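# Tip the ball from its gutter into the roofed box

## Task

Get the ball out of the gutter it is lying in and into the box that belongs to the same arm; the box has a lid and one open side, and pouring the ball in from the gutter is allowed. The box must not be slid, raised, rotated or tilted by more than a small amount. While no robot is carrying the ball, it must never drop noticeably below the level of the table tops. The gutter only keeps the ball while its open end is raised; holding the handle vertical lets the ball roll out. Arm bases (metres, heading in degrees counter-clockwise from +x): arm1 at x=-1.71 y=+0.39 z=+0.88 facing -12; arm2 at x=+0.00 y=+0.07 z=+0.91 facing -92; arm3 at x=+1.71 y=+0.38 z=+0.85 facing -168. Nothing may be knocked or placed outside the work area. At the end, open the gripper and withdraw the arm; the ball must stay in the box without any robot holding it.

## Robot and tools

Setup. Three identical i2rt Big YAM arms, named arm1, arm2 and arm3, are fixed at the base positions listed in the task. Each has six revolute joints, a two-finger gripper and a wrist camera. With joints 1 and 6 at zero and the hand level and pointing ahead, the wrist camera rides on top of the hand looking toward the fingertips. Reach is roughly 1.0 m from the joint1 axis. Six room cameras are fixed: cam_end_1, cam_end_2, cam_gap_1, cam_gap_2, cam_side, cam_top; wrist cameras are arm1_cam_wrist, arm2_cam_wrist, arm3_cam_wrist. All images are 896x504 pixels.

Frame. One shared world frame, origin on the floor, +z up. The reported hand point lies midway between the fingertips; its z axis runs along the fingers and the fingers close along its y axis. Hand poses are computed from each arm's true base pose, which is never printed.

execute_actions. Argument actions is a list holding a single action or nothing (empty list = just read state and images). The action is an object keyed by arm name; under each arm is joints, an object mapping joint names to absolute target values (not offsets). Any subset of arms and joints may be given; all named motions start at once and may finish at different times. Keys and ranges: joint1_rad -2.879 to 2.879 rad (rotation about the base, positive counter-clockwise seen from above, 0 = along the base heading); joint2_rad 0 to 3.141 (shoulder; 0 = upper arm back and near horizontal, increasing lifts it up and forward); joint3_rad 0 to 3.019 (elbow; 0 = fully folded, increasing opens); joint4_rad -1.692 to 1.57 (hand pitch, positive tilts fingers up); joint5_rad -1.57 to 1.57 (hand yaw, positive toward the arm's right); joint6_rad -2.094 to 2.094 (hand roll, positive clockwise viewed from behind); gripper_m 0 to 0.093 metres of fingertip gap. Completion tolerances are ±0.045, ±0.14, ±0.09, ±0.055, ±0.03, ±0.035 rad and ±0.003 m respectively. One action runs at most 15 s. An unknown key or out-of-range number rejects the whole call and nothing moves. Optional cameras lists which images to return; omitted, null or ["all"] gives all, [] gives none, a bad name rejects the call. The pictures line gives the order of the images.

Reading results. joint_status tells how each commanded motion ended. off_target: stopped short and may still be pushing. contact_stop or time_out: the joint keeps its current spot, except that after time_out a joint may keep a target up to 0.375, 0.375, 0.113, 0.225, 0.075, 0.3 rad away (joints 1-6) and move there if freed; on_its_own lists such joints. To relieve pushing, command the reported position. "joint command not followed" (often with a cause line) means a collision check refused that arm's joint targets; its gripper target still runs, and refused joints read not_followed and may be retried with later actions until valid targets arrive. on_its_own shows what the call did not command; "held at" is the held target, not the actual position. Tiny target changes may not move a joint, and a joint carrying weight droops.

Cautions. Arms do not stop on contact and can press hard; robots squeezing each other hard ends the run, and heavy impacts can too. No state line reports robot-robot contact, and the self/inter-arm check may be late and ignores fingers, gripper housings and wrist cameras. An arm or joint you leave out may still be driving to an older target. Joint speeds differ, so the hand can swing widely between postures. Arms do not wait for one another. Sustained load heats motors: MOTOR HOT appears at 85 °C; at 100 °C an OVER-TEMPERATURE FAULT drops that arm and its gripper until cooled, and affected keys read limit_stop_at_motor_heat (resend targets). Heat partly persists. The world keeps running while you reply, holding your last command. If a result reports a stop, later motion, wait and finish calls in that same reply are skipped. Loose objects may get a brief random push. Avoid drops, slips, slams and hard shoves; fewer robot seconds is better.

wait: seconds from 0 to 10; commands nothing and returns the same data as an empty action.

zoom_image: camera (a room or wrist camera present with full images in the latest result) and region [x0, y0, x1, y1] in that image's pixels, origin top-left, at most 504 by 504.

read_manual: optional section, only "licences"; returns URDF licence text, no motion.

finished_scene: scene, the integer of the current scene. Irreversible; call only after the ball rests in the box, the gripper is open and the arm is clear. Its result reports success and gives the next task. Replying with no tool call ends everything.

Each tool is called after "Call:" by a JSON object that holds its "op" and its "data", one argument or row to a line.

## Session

Call:
{"op": "execute_actions", "data": {
  "actions": []
}}

Scene clock: 0.00 s.
Motor temperatures (°C, as the motors report them): arm1=[24 26 31 23 23 23] | arm2=[26 34 30 23 26 26] | arm3=[23 31 39 24 25 23]
arm1.joint_positions: joint1_rad=+0.734 joint2_rad=+0.462 joint3_rad=+1.484 joint4_rad=-1.392 joint5_rad=-0.285 joint6_rad=+0.282 gripper_m=+0.094
arm1.joint_status: not commanded
arm1.hand: x=-1.6284 y=+0.4951 z=+1.4767 quat_wxyz=(-0.474, +0.179, -0.798, -0.326) (m; scene frame)
arm2.joint_positions: joint1_rad=+0.502 joint2_rad=+0.449 joint3_rad=+1.598 joint4_rad=-1.325 joint5_rad=-0.252 joint6_rad=+0.769 gripper_m=+0.095
arm2.joint_status: not commanded
arm2.hand: x=+0.0915 y=+0.0015 z=+1.5742 quat_wxyz=(-0.644, -0.563, -0.518, +0.018) (m; scene frame)
arm3.joint_positions: joint1_rad=+0.252 joint2_rad=+0.465 joint3_rad=+1.363 joint4_rad=-1.193 joint5_rad=-0.036 joint6_rad=+0.742 gripper_m=+0.094
arm3.joint_status: not commanded
arm3.hand: x=+1.5479 y=+0.2901 z=+1.4396 quat_wxyz=(-0.351, -0.797, +0.103, +0.481) (m; scene frame)
pictures: arm1_cam_wrist, arm2_cam_wrist, arm3_cam_wrist, cam_end_1, cam_end_2, cam_gap_1, cam_gap_2, cam_side, cam_top
Images, in order (width x height): arm1_cam_wrist 896x504, arm2_cam_wrist 896x504, arm3_cam_wrist 896x504, cam_end_1 896x504, cam_end_2 896x504, cam_gap_1 896x504, cam_gap_2 896x504, cam_side 896x504, cam_top 896x504.

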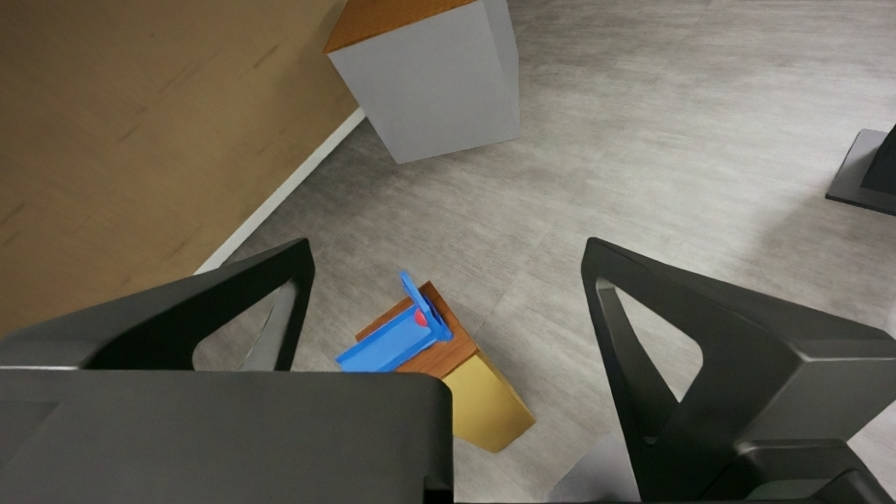

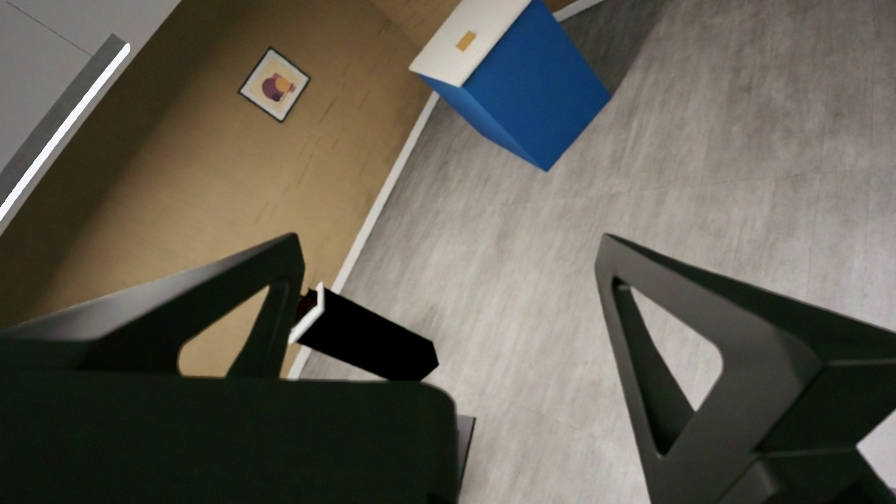

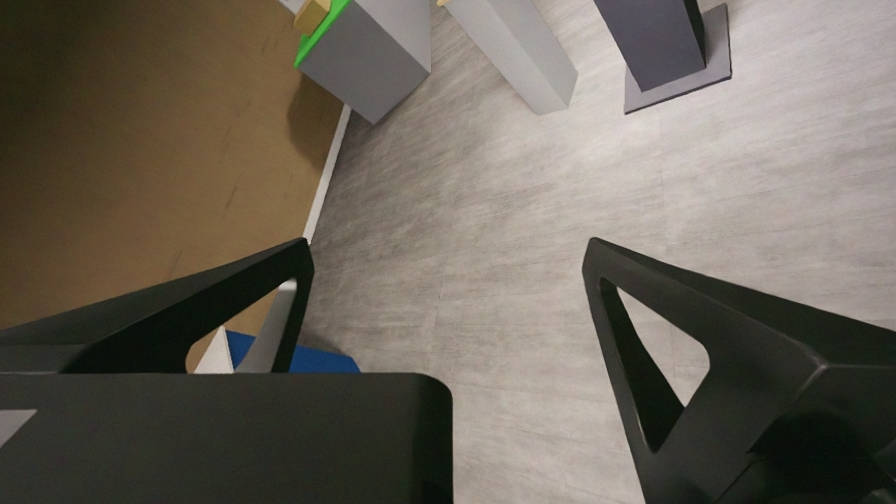

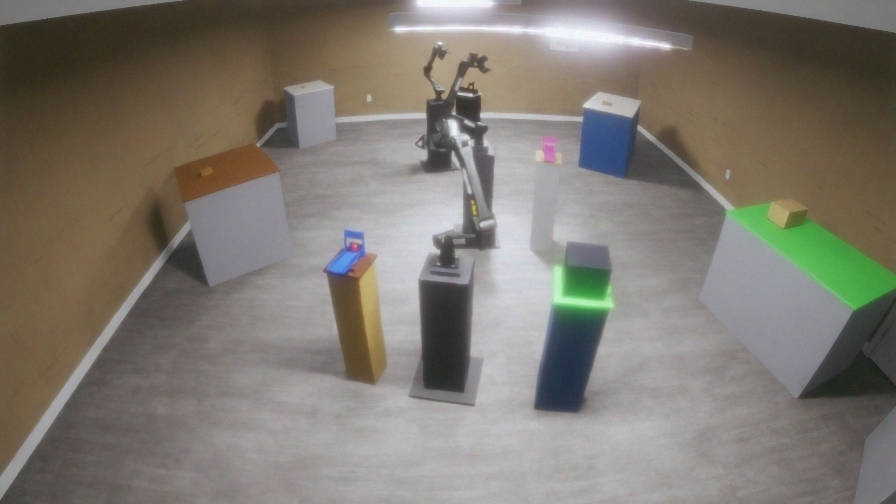

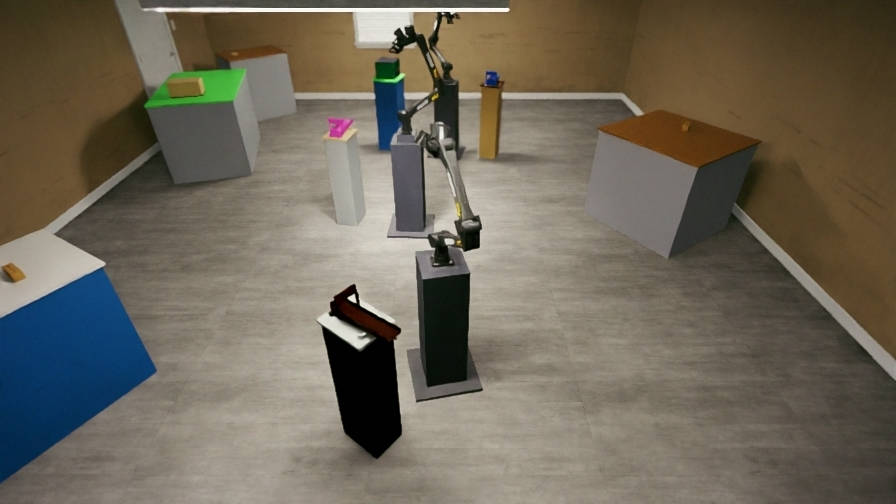

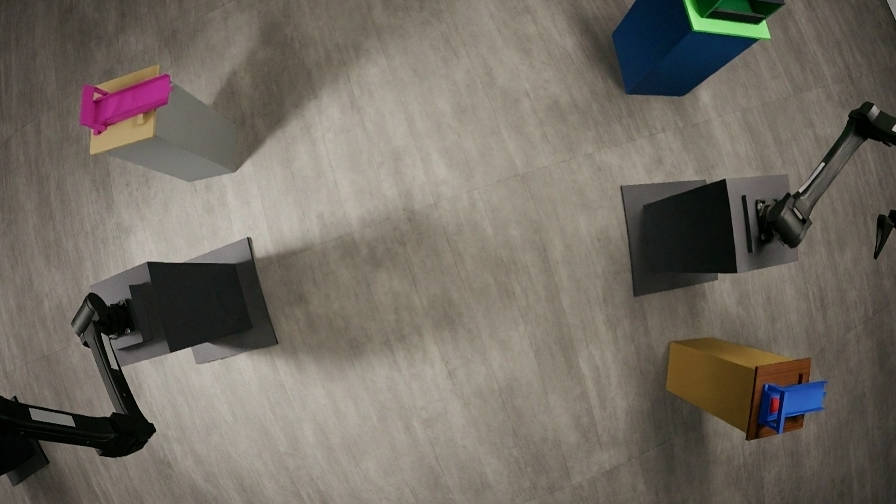

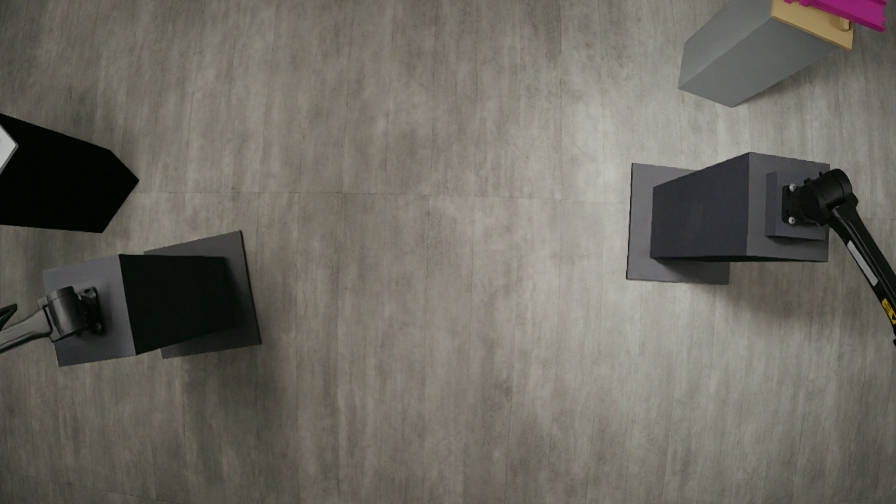

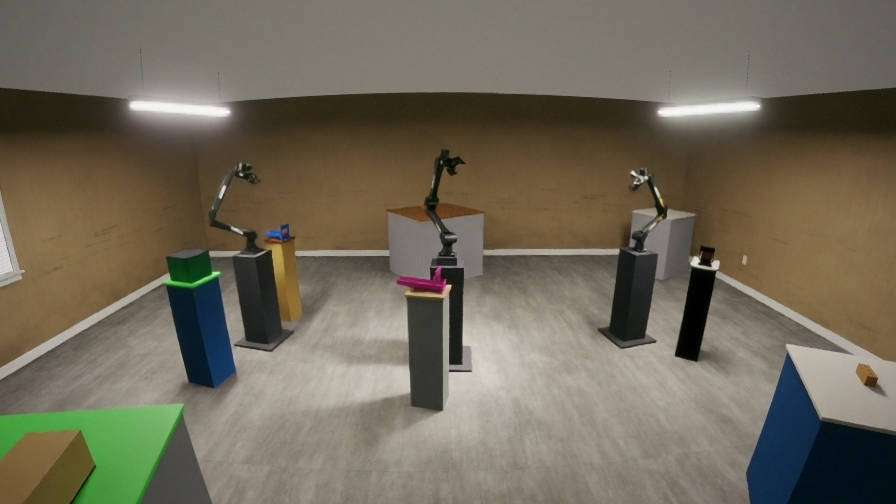

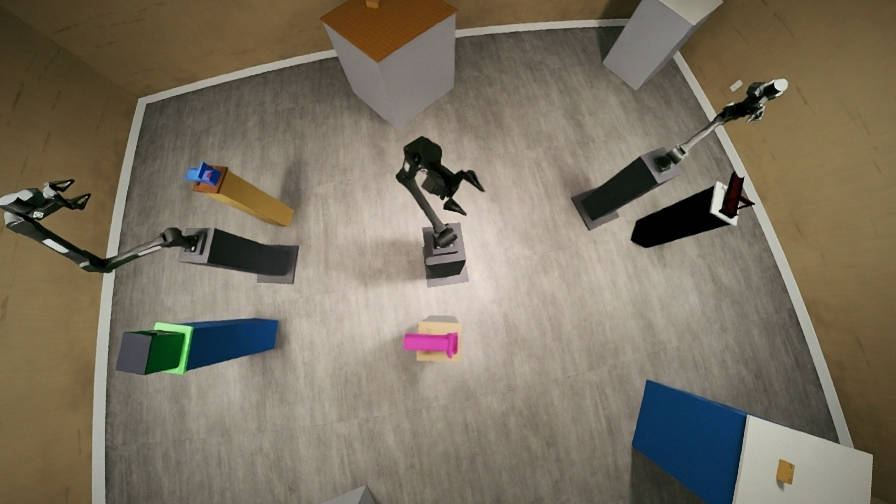

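Call:
{"op": "zoom_image", "data": {
  "camera": "arm1_cam_wrist",
  "region": [320, 250, 500, 390]
}}

Call:
{"op": "zoom_image", "data": {
  "camera": "cam_end_1",
  "region": [300, 215, 400, 295]
}}

Call:
{"op": "zoom_image", "data": {
  "camera": "cam_gap_1",
  "region": [730, 340, 850, 450]
}}

Call:
{"op": "zoom_image", "data": {
  "camera": "cam_end_1",
  "region": [530, 230, 630, 330]
}}

Call:
{"op": "zoom_image", "data": {
  "camera": "cam_gap_1",
  "region": [660, 0, 800, 60]
}}

Call:
{"op": "zoom_image", "data": {
  "camera": "cam_top",
  "region": [100, 140, 320, 390]
}}

Region (320, 250, 500, 390) of arm1_cam_wrist's 896x504 image, scaled by 2.800, with more detail than that image has.

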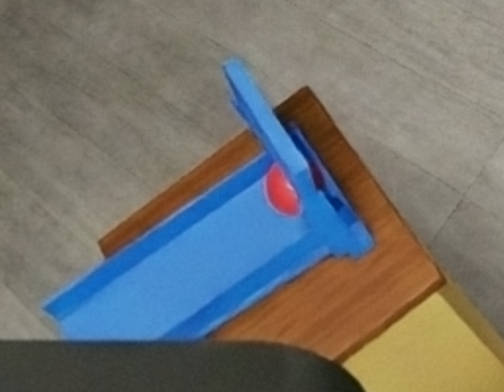

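Region (300, 215, 400, 295) of cam_end_1's 896x504 image, scaled by 5.040, with more detail than that image has; it fills the top 403 rows of this view, and the rest is white.

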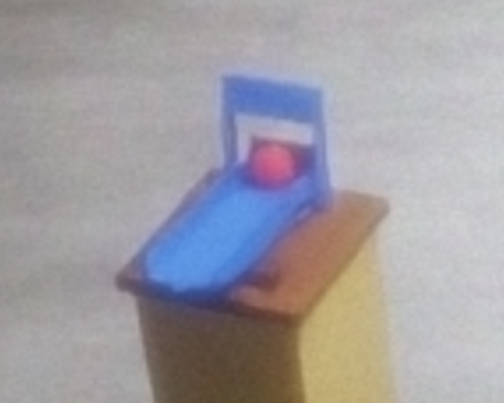

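Region (730, 340, 850, 450) of cam_gap_1's 896x504 image, scaled by 4.200, with more detail than that image has; it fills the top 462 rows of this view, and the rest is white.

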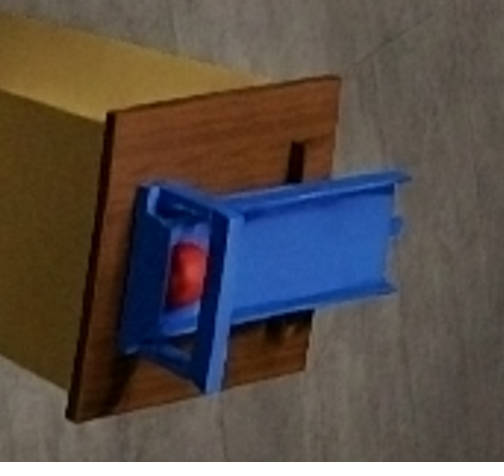

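Region (530, 230, 630, 330) of cam_end_1's 896x504 image, scaled by 5.040, with more detail than that image has.

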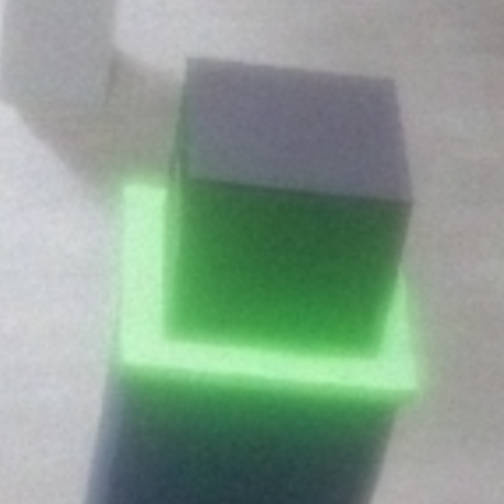

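Region (660, 0, 800, 60) of cam_gap_1's 896x504 image, scaled by 3.600, with more detail than that image has; it fills the top 216 rows of this view, and the rest is white.

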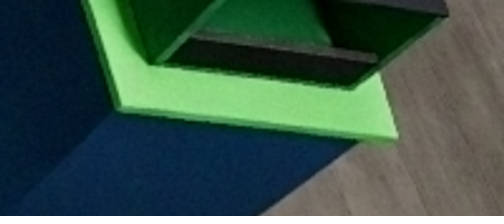

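Region (100, 140, 320, 390) of cam_top's 896x504 image, scaled by 2.016, with more detail than that image has; it fills the left 444 columns of this view, and the rest is white.

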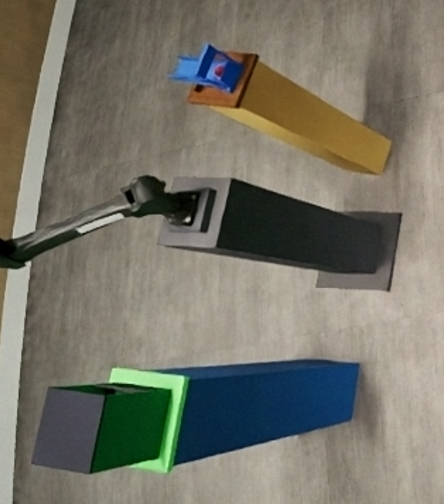

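Call:
{"op": "zoom_image", "data": {
  "camera": "arm1_cam_wrist",
  "region": [385, 262, 485, 362]
}}

Region (385, 262, 485, 362) of arm1_cam_wrist's 896x504 image, scaled by 5.040, with more detail than that image has.

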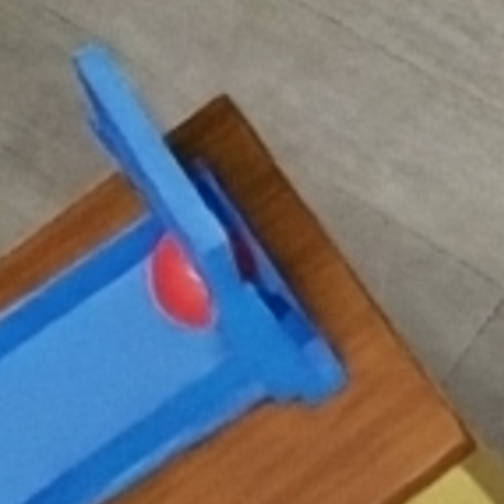

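Call:
{"op": "zoom_image", "data": {
  "camera": "cam_end_1",
  "region": [400, 220, 500, 300]
}}

Call:
{"op": "zoom_image", "data": {
  "camera": "cam_end_1",
  "region": [400, 30, 520, 180]
}}

Call:
{"op": "zoom_image", "data": {
  "camera": "cam_side",
  "region": [155, 210, 315, 300]
}}

Call:
{"op": "zoom_image", "data": {
  "camera": "cam_end_2",
  "region": [360, 50, 520, 110]
}}

Region (400, 220, 500, 300) of cam_end_1's 896x504 image, scaled by 5.040, with more detail than that image has; it fills the top 403 rows of this view, and the rest is white.

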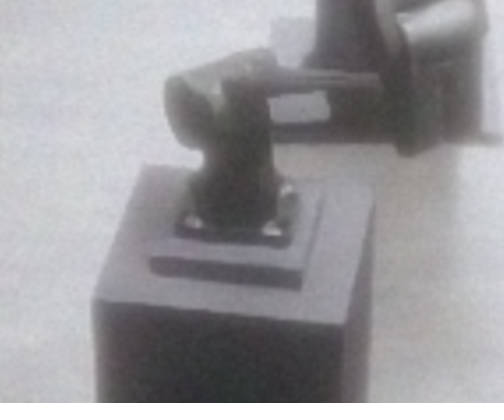

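Region (400, 30, 520, 180) of cam_end_1's 896x504 image, scaled by 3.360, with more detail than that image has; it fills the left 403 columns of this view, and the rest is white.

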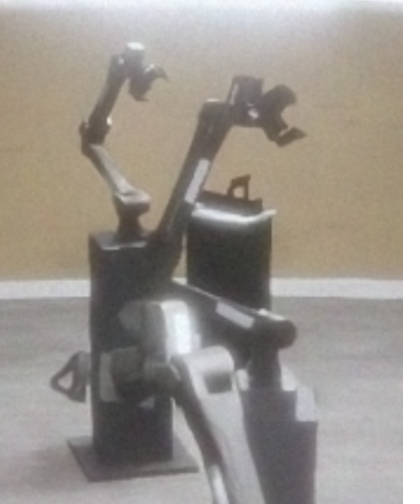

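Region (155, 210, 315, 300) of cam_side's 896x504 image, scaled by 3.150, with more detail than that image has; it fills the top 284 rows of this view, and the rest is white.

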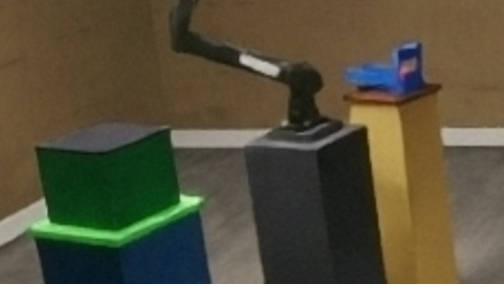

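Region (360, 50, 520, 110) of cam_end_2's 896x504 image, scaled by 3.150, with more detail than that image has; it fills the top 189 rows of this view, and the rest is white.

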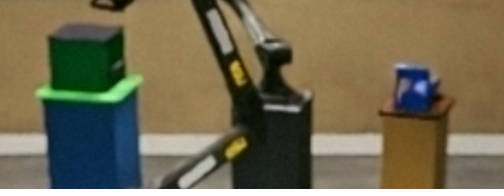

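Call:
{"op": "zoom_image", "data": {
  "camera": "cam_end_1",
  "region": [395, 335, 495, 415]
}}

Call:
{"op": "zoom_image", "data": {
  "camera": "cam_end_1",
  "region": [410, 85, 470, 185]
}}

Call:
{"op": "zoom_image", "data": {
  "camera": "cam_end_2",
  "region": [395, 235, 495, 415]
}}

Region (395, 335, 495, 415) of cam_end_1's 896x504 image, scaled by 5.040, with more detail than that image has; it fills the top 403 rows of this view, and the rest is white.

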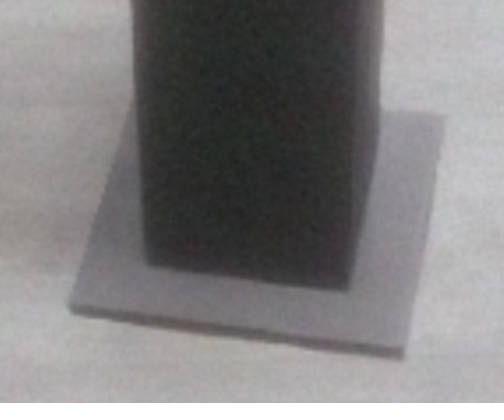

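Region (410, 85, 470, 185) of cam_end_1's 896x504 image, scaled by 5.040, with more detail than that image has; it fills the left 302 columns of this view, and the rest is white.

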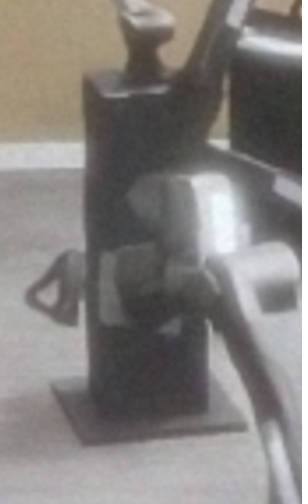

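Region (395, 235, 495, 415) of cam_end_2's 896x504 image, scaled by 2.800, with more detail than that image has.

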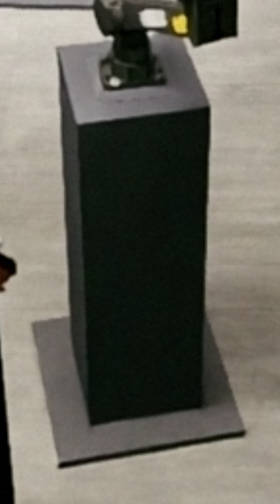

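Call:
{"op": "zoom_image", "data": {
  "camera": "cam_side",
  "region": [258, 218, 302, 248]
}}

Call:
{"op": "zoom_image", "data": {
  "camera": "cam_side",
  "region": [390, 258, 460, 302]
}}

Region (258, 218, 302, 248) of cam_side's 896x504 image, scaled by 11.455, with more detail than that image has; it fills the top 344 rows of this view, and the rest is white.

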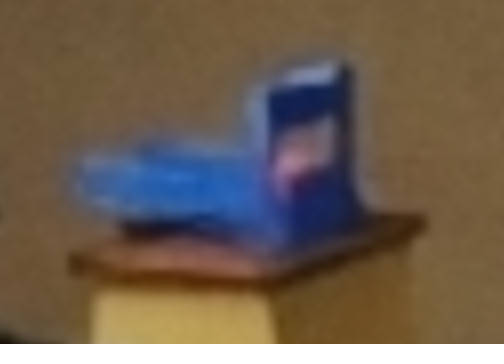

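Region (390, 258, 460, 302) of cam_side's 896x504 image, scaled by 7.200, with more detail than that image has; it fills the top 317 rows of this view, and the rest is white.

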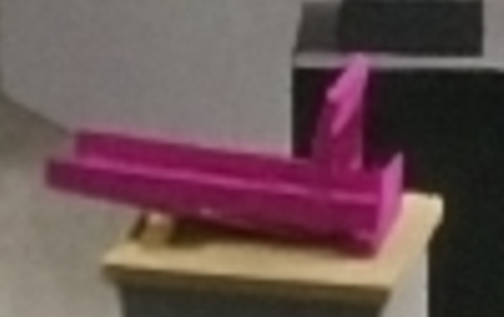

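Call:
{"op": "execute_actions", "data": {
  "actions": [
    {"arm1": {"joints": {"joint1_rad": 1.44, "joint2_rad": 1.58, "joint3_rad": 1.348, "joint4_rad": -1.135, "joint5_rad": -0.262, "joint6_rad": -0.008}}, "arm2": {"joints": {"joint1_rad": -0.6, "joint2_rad": 1.4, "joint3_rad": 1.25, "joint4_rad": -0.25, "joint5_rad": 0.33, "joint6_rad": -0.069}}}
  ],
  "cameras": ["arm1_cam_wrist", "cam_end_1", "cam_gap_1", "cam_side"]
}}

Scene clock: 121.80 s.
Motor temperatures (°C, as the motors report them): arm1=[24 27 34 23 23 23] | arm2=[26 33 32 24 26 26] | arm3=[23 30 43 24 25 23]
arm1.joint_positions: joint1_rad=+1.440 joint2_rad=+1.583 joint3_rad=+1.343 joint4_rad=-1.145 joint5_rad=-0.261 joint6_rad=+0.001 gripper_m=+0.094
arm1.joint_status: all done
arm1.hand: x=-1.5877 y=+0.8817 z=+1.0597 quat_wxyz=(-0.005, +0.580, -0.800, -0.156) (m; scene frame)
arm2.joint_positions: joint1_rad=-0.608 joint2_rad=+1.412 joint3_rad=+1.229 joint4_rad=-0.268 joint5_rad=+0.329 joint6_rad=-0.057 gripper_m=+0.095
arm2.joint_status: all done
arm2.hand: x=-0.4136 y=-0.3859 z=+1.2628 quat_wxyz=(-0.095, -0.775, -0.315, +0.539) (m; scene frame)
arm3.joint_positions: joint1_rad=+0.252 joint2_rad=+0.465 joint3_rad=+1.363 joint4_rad=-1.193 joint5_rad=-0.036 joint6_rad=+0.742 gripper_m=+0.094
arm3.joint_status: not commanded
arm3.hand: x=+1.5479 y=+0.2901 z=+1.4396 quat_wxyz=(-0.351, -0.797, +0.103, +0.481) (m; scene frame)
pictures: arm1_cam_wrist, cam_end_1, cam_gap_1, cam_side
Images, in order (width x height): arm1_cam_wrist 896x504, cam_end_1 896x504, cam_gap_1 896x504, cam_side 896x504.

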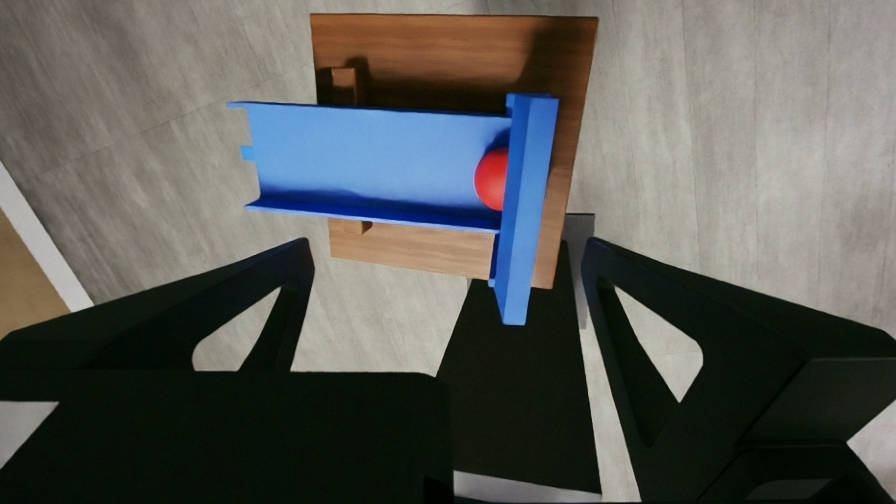

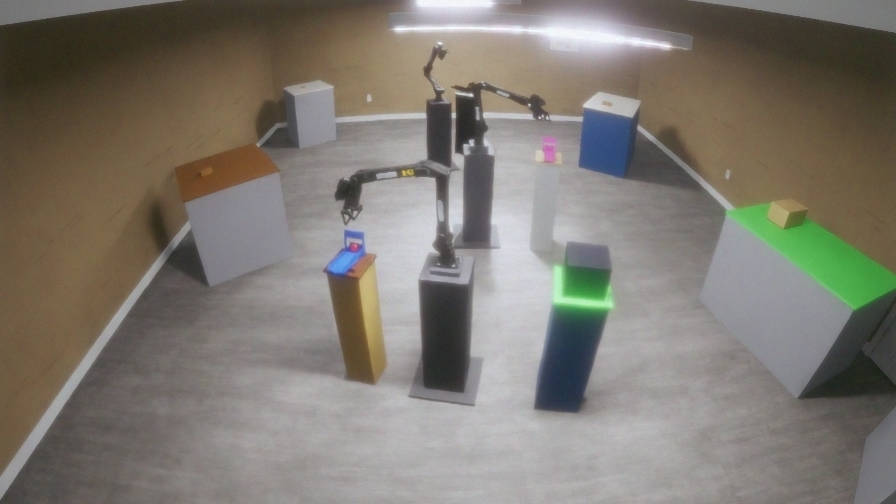

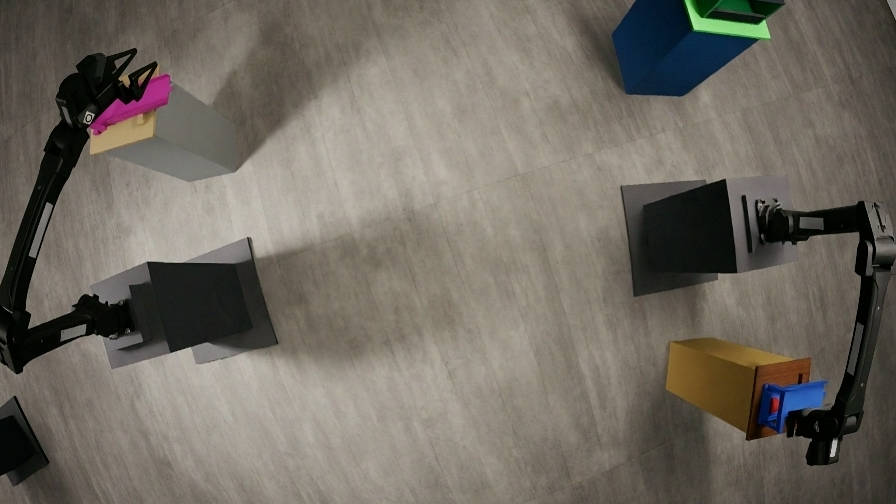

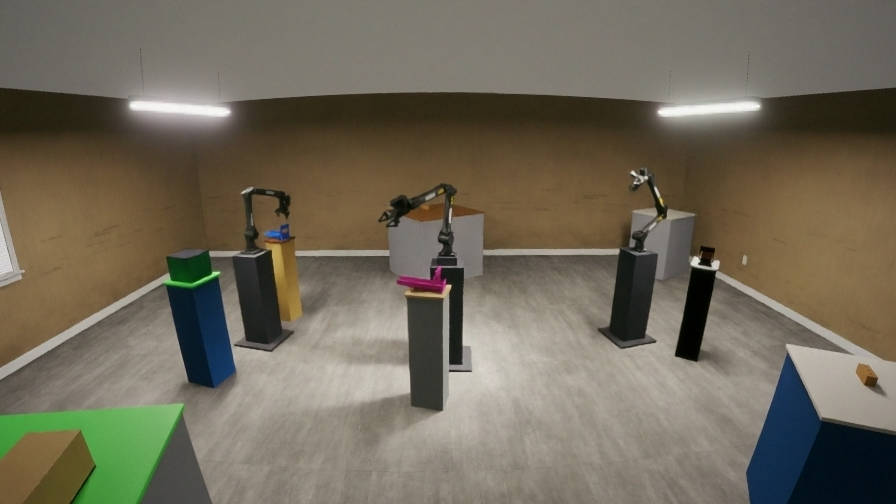

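Call:
{"op": "zoom_image", "data": {
  "camera": "arm1_cam_wrist",
  "region": [460, 70, 620, 340]
}}

Call:
{"op": "zoom_image", "data": {
  "camera": "arm1_cam_wrist",
  "region": [210, 0, 410, 280]
}}

Region (460, 70, 620, 340) of arm1_cam_wrist's 896x504 image, scaled by 1.867, with more detail than that image has; it fills the left 299 columns of this view, and the rest is white.

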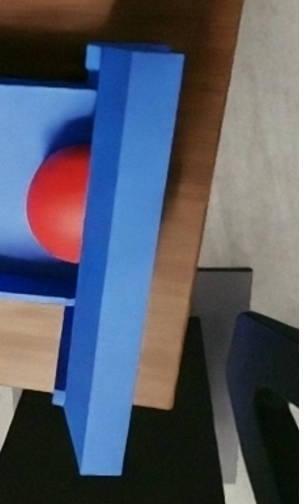

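Region (210, 0, 410, 280) of arm1_cam_wrist's 896x504 image, scaled by 1.800, with more detail than that image has; it fills the left 360 columns of this view, and the rest is white.

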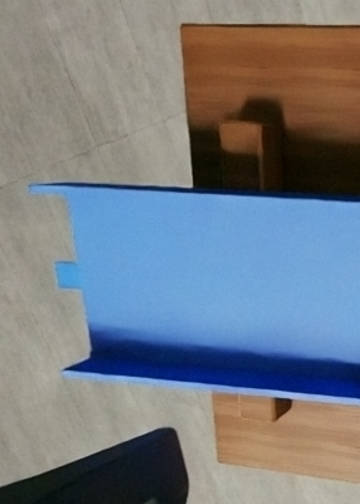

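Call:
{"op": "zoom_image", "data": {
  "camera": "arm1_cam_wrist",
  "region": [495, 80, 575, 130]
}}

Call:
{"op": "zoom_image", "data": {
  "camera": "arm1_cam_wrist",
  "region": [475, 270, 565, 335]
}}

Call:
{"op": "zoom_image", "data": {
  "camera": "arm1_cam_wrist",
  "region": [280, 220, 620, 300]
}}

Region (495, 80, 575, 130) of arm1_cam_wrist's 896x504 image, scaled by 6.300, with more detail than that image has; it fills the top 315 rows of this view, and the rest is white.

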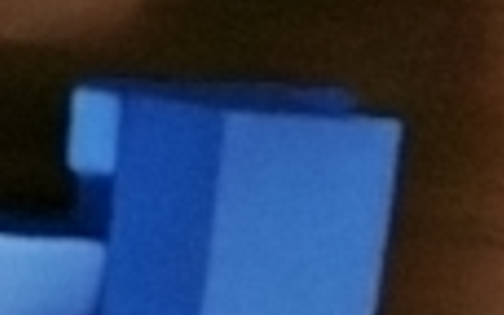

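Region (475, 270, 565, 335) of arm1_cam_wrist's 896x504 image, scaled by 5.600, with more detail than that image has.

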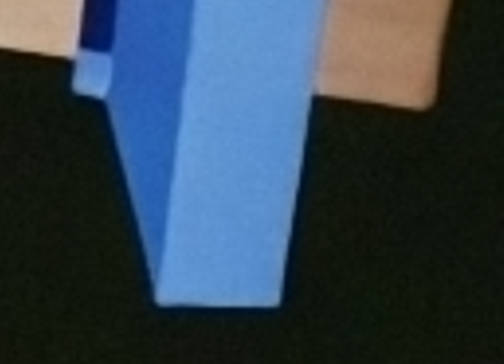

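Region (280, 220, 620, 300) of arm1_cam_wrist's 896x504 image, scaled by 1.482, with more detail than that image has; it fills the top 119 rows of this view, and the rest is white.

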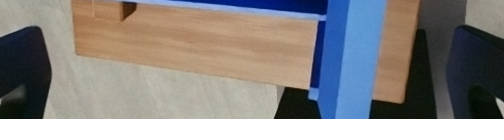

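Call:
{"op": "zoom_image", "data": {
  "camera": "arm1_cam_wrist",
  "region": [560, 0, 620, 40]
}}

Call:
{"op": "zoom_image", "data": {
  "camera": "arm1_cam_wrist",
  "region": [290, 0, 380, 60]
}}

Call:
{"op": "zoom_image", "data": {
  "camera": "arm1_cam_wrist",
  "region": [290, 215, 380, 275]
}}

Call:
{"op": "zoom_image", "data": {
  "camera": "arm1_cam_wrist",
  "region": [560, 215, 650, 275]
}}

Region (560, 0, 620, 40) of arm1_cam_wrist's 896x504 image, scaled by 8.400, with more detail than that image has.

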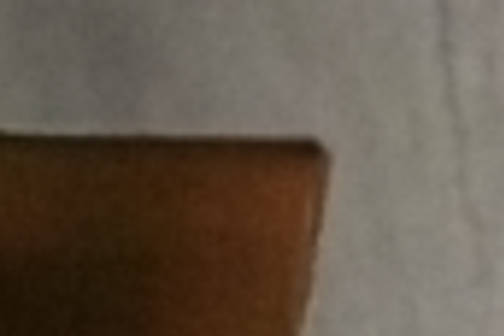

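Region (290, 0, 380, 60) of arm1_cam_wrist's 896x504 image, scaled by 5.600, with more detail than that image has.

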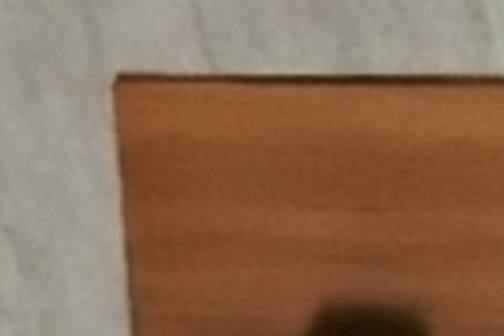

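Region (290, 215, 380, 275) of arm1_cam_wrist's 896x504 image, scaled by 5.600, with more detail than that image has.

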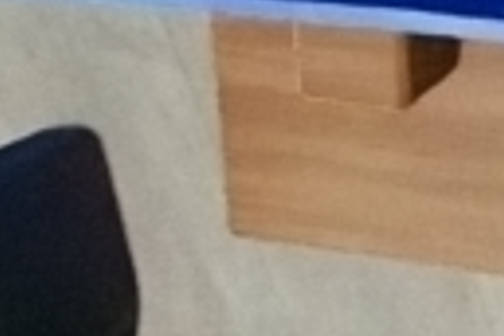

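Region (560, 215, 650, 275) of arm1_cam_wrist's 896x504 image, scaled by 5.600, with more detail than that image has.

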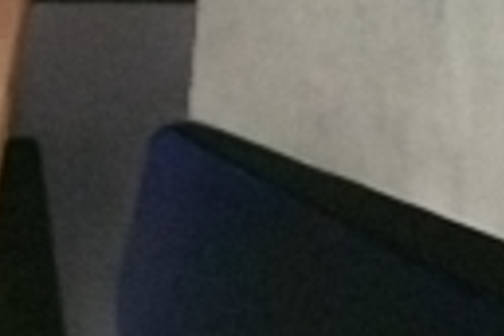

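Call:
{"op": "zoom_image", "data": {
  "camera": "cam_end_1",
  "region": [320, 155, 400, 265]
}}

Region (320, 155, 400, 265) of cam_end_1's 896x504 image, scaled by 4.582, with more detail than that image has; it fills the left 367 columns of this view, and the rest is white.

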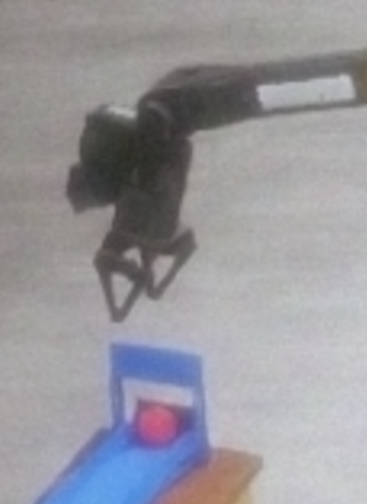

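Call:
{"op": "execute_actions", "data": {
  "actions": [
    {"arm1": {"joints": {"joint1_rad": 1.402, "joint2_rad": 1.76, "joint4_rad": -1.175, "joint6_rad": -0.045, "gripper_m": 0.058}}, "arm2": {"joints": {"joint1_rad": -0.76, "joint4_rad": -0.1}}}
  ],
  "cameras": ["arm1_cam_wrist", "cam_end_1"]
}}

Scene clock: 242.97 s.
Motor temperatures (°C, as the motors report them): arm1=[24 30 38 23 24 23] | arm2=[26 34 39 24 26 26] | arm3=[23 29 43 24 25 23]
arm1.joint_positions: joint1_rad=+1.412 joint2_rad=+1.768 joint3_rad=+1.343 joint4_rad=-1.162 joint5_rad=-0.261 joint6_rad=-0.036 gripper_m=+0.058
arm1.joint_status: all done
arm1.hand: x=-1.5740 y=+0.8753 z=+0.9690 quat_wxyz=(+0.073, +0.575, -0.809, -0.102) (m; scene frame)
arm2.joint_positions: joint1_rad=-0.773 joint2_rad=+1.412 joint3_rad=+1.229 joint4_rad=-0.119 joint5_rad=+0.329 joint6_rad=-0.059 gripper_m=+0.095
arm2.joint_status: all done
arm2.hand: x=-0.4922 y=-0.3199 z=+1.2959 quat_wxyz=(-0.078, -0.764, -0.224, +0.600) (m; scene frame)
arm3.joint_positions: joint1_rad=+0.252 joint2_rad=+0.465 joint3_rad=+1.363 joint4_rad=-1.193 joint5_rad=-0.036 joint6_rad=+0.742 gripper_m=+0.094
arm3.joint_status: not commanded
arm3.hand: x=+1.5479 y=+0.2901 z=+1.4396 quat_wxyz=(-0.351, -0.797, +0.103, +0.481) (m; scene frame)
pictures: arm1_cam_wrist, cam_end_1
Images, in order (width x height): arm1_cam_wrist 896x504, cam_end_1 896x504.

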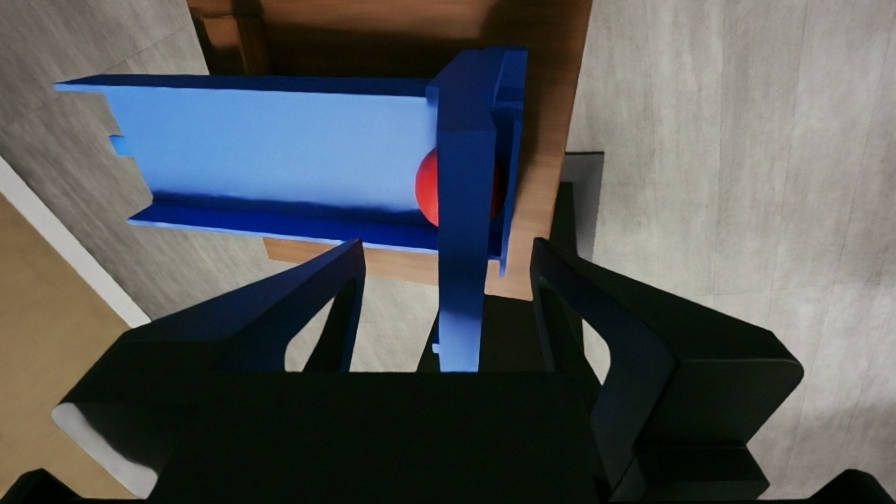

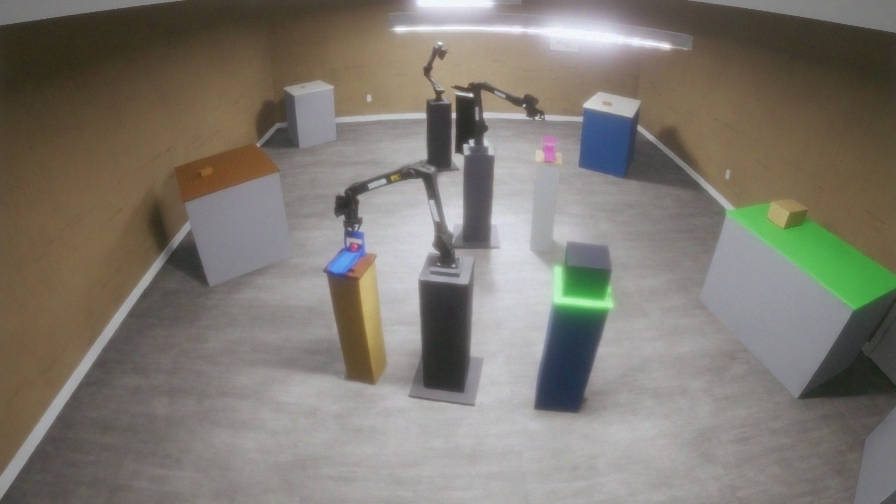

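Call:
{"op": "zoom_image", "data": {
  "camera": "arm1_cam_wrist",
  "region": [410, 40, 550, 180]
}}

Call:
{"op": "zoom_image", "data": {
  "camera": "arm1_cam_wrist",
  "region": [400, 260, 540, 385]
}}

Call:
{"op": "zoom_image", "data": {
  "camera": "cam_end_1",
  "region": [325, 190, 395, 265]
}}

Region (410, 40, 550, 180) of arm1_cam_wrist's 896x504 image, scaled by 3.600, with more detail than that image has.

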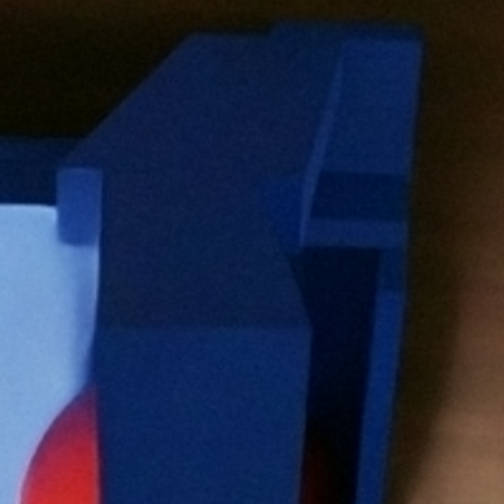

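Region (400, 260, 540, 385) of arm1_cam_wrist's 896x504 image, scaled by 3.600, with more detail than that image has; it fills the top 450 rows of this view, and the rest is white.

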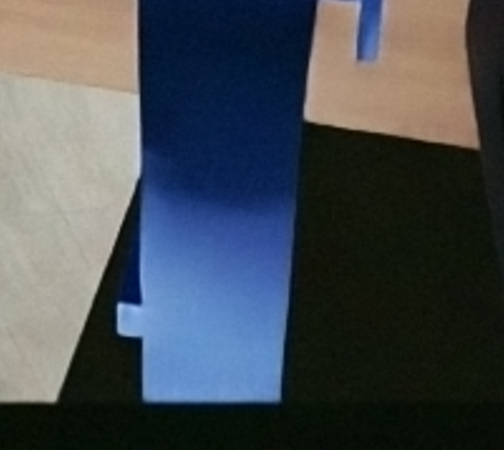

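Region (325, 190, 395, 265) of cam_end_1's 896x504 image, scaled by 6.720, with more detail than that image has; it fills the left 470 columns of this view, and the rest is white.

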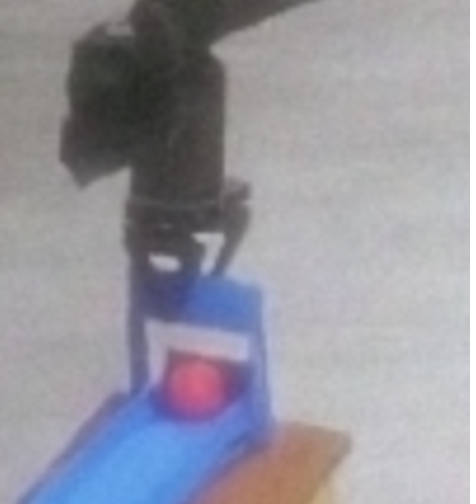

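Call:
{"op": "execute_actions", "data": {
  "actions": [
    {"arm1": {"joints": {"joint1_rad": 1.395, "gripper_m": 0.0}}}
  ],
  "cameras": ["arm1_cam_wrist"]
}}

Scene clock: 276.97 s.
Motor temperatures (°C, as the motors report them): arm1=[24 31 37 23 24 23] | arm2=[26 34 40 24 26 26] | arm3=[23 29 42 24 25 23]
arm1.joint_positions: joint1_rad=+1.410 joint2_rad=+1.768 joint3_rad=+1.343 joint4_rad=-1.162 joint5_rad=-0.263 joint6_rad=-0.037 gripper_m=+0.011
arm1.joint_status: gripper_m off_target (ended at +0.011, target +0.000); the others done
arm1.hand: x=-1.5735 y=+0.8751 z=+0.9691 quat_wxyz=(+0.074, +0.575, -0.809, -0.103) (m; scene frame)
arm2.joint_positions: joint1_rad=-0.773 joint2_rad=+1.412 joint3_rad=+1.229 joint4_rad=-0.119 joint5_rad=+0.329 joint6_rad=-0.059 gripper_m=+0.095
arm2.joint_status: not commanded
arm2.hand: x=-0.4922 y=-0.3199 z=+1.2959 quat_wxyz=(-0.078, -0.764, -0.224, +0.600) (m; scene frame)
arm3.joint_positions: joint1_rad=+0.252 joint2_rad=+0.465 joint3_rad=+1.363 joint4_rad=-1.193 joint5_rad=-0.036 joint6_rad=+0.742 gripper_m=+0.094
arm3.joint_status: not commanded
arm3.hand: x=+1.5479 y=+0.2901 z=+1.4396 quat_wxyz=(-0.351, -0.797, +0.103, +0.481) (m; scene frame)
pictures: arm1_cam_wrist
Images, in order (width x height): arm1_cam_wrist 896x504.

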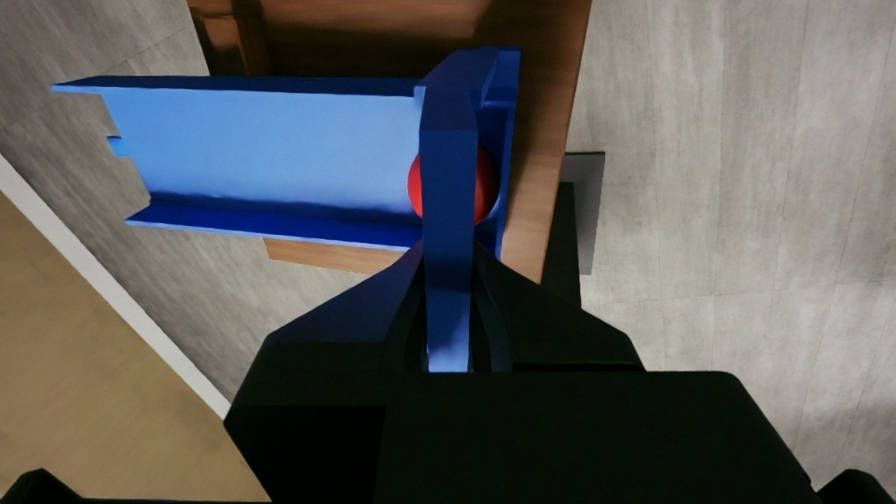

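Call:
{"op": "zoom_image", "data": {
  "camera": "arm1_cam_wrist",
  "region": [40, 65, 200, 240]
}}

Call:
{"op": "zoom_image", "data": {
  "camera": "arm1_cam_wrist",
  "region": [340, 65, 530, 270]
}}

Region (40, 65, 200, 240) of arm1_cam_wrist's 896x504 image, scaled by 2.880, with more detail than that image has; it fills the left 461 columns of this view, and the rest is white.

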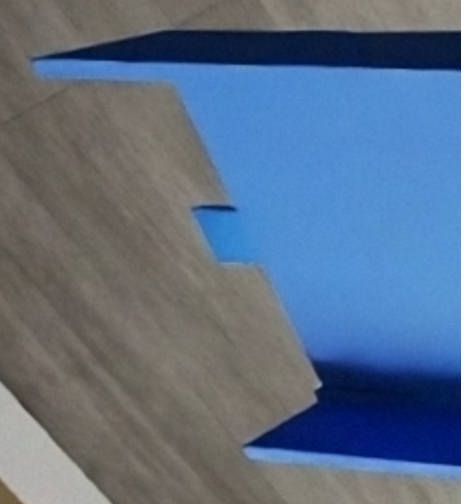

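Region (340, 65, 530, 270) of arm1_cam_wrist's 896x504 image, scaled by 2.459, with more detail than that image has; it fills the left 467 columns of this view, and the rest is white.

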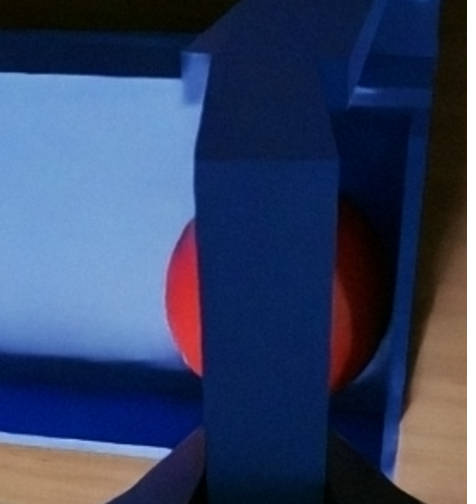

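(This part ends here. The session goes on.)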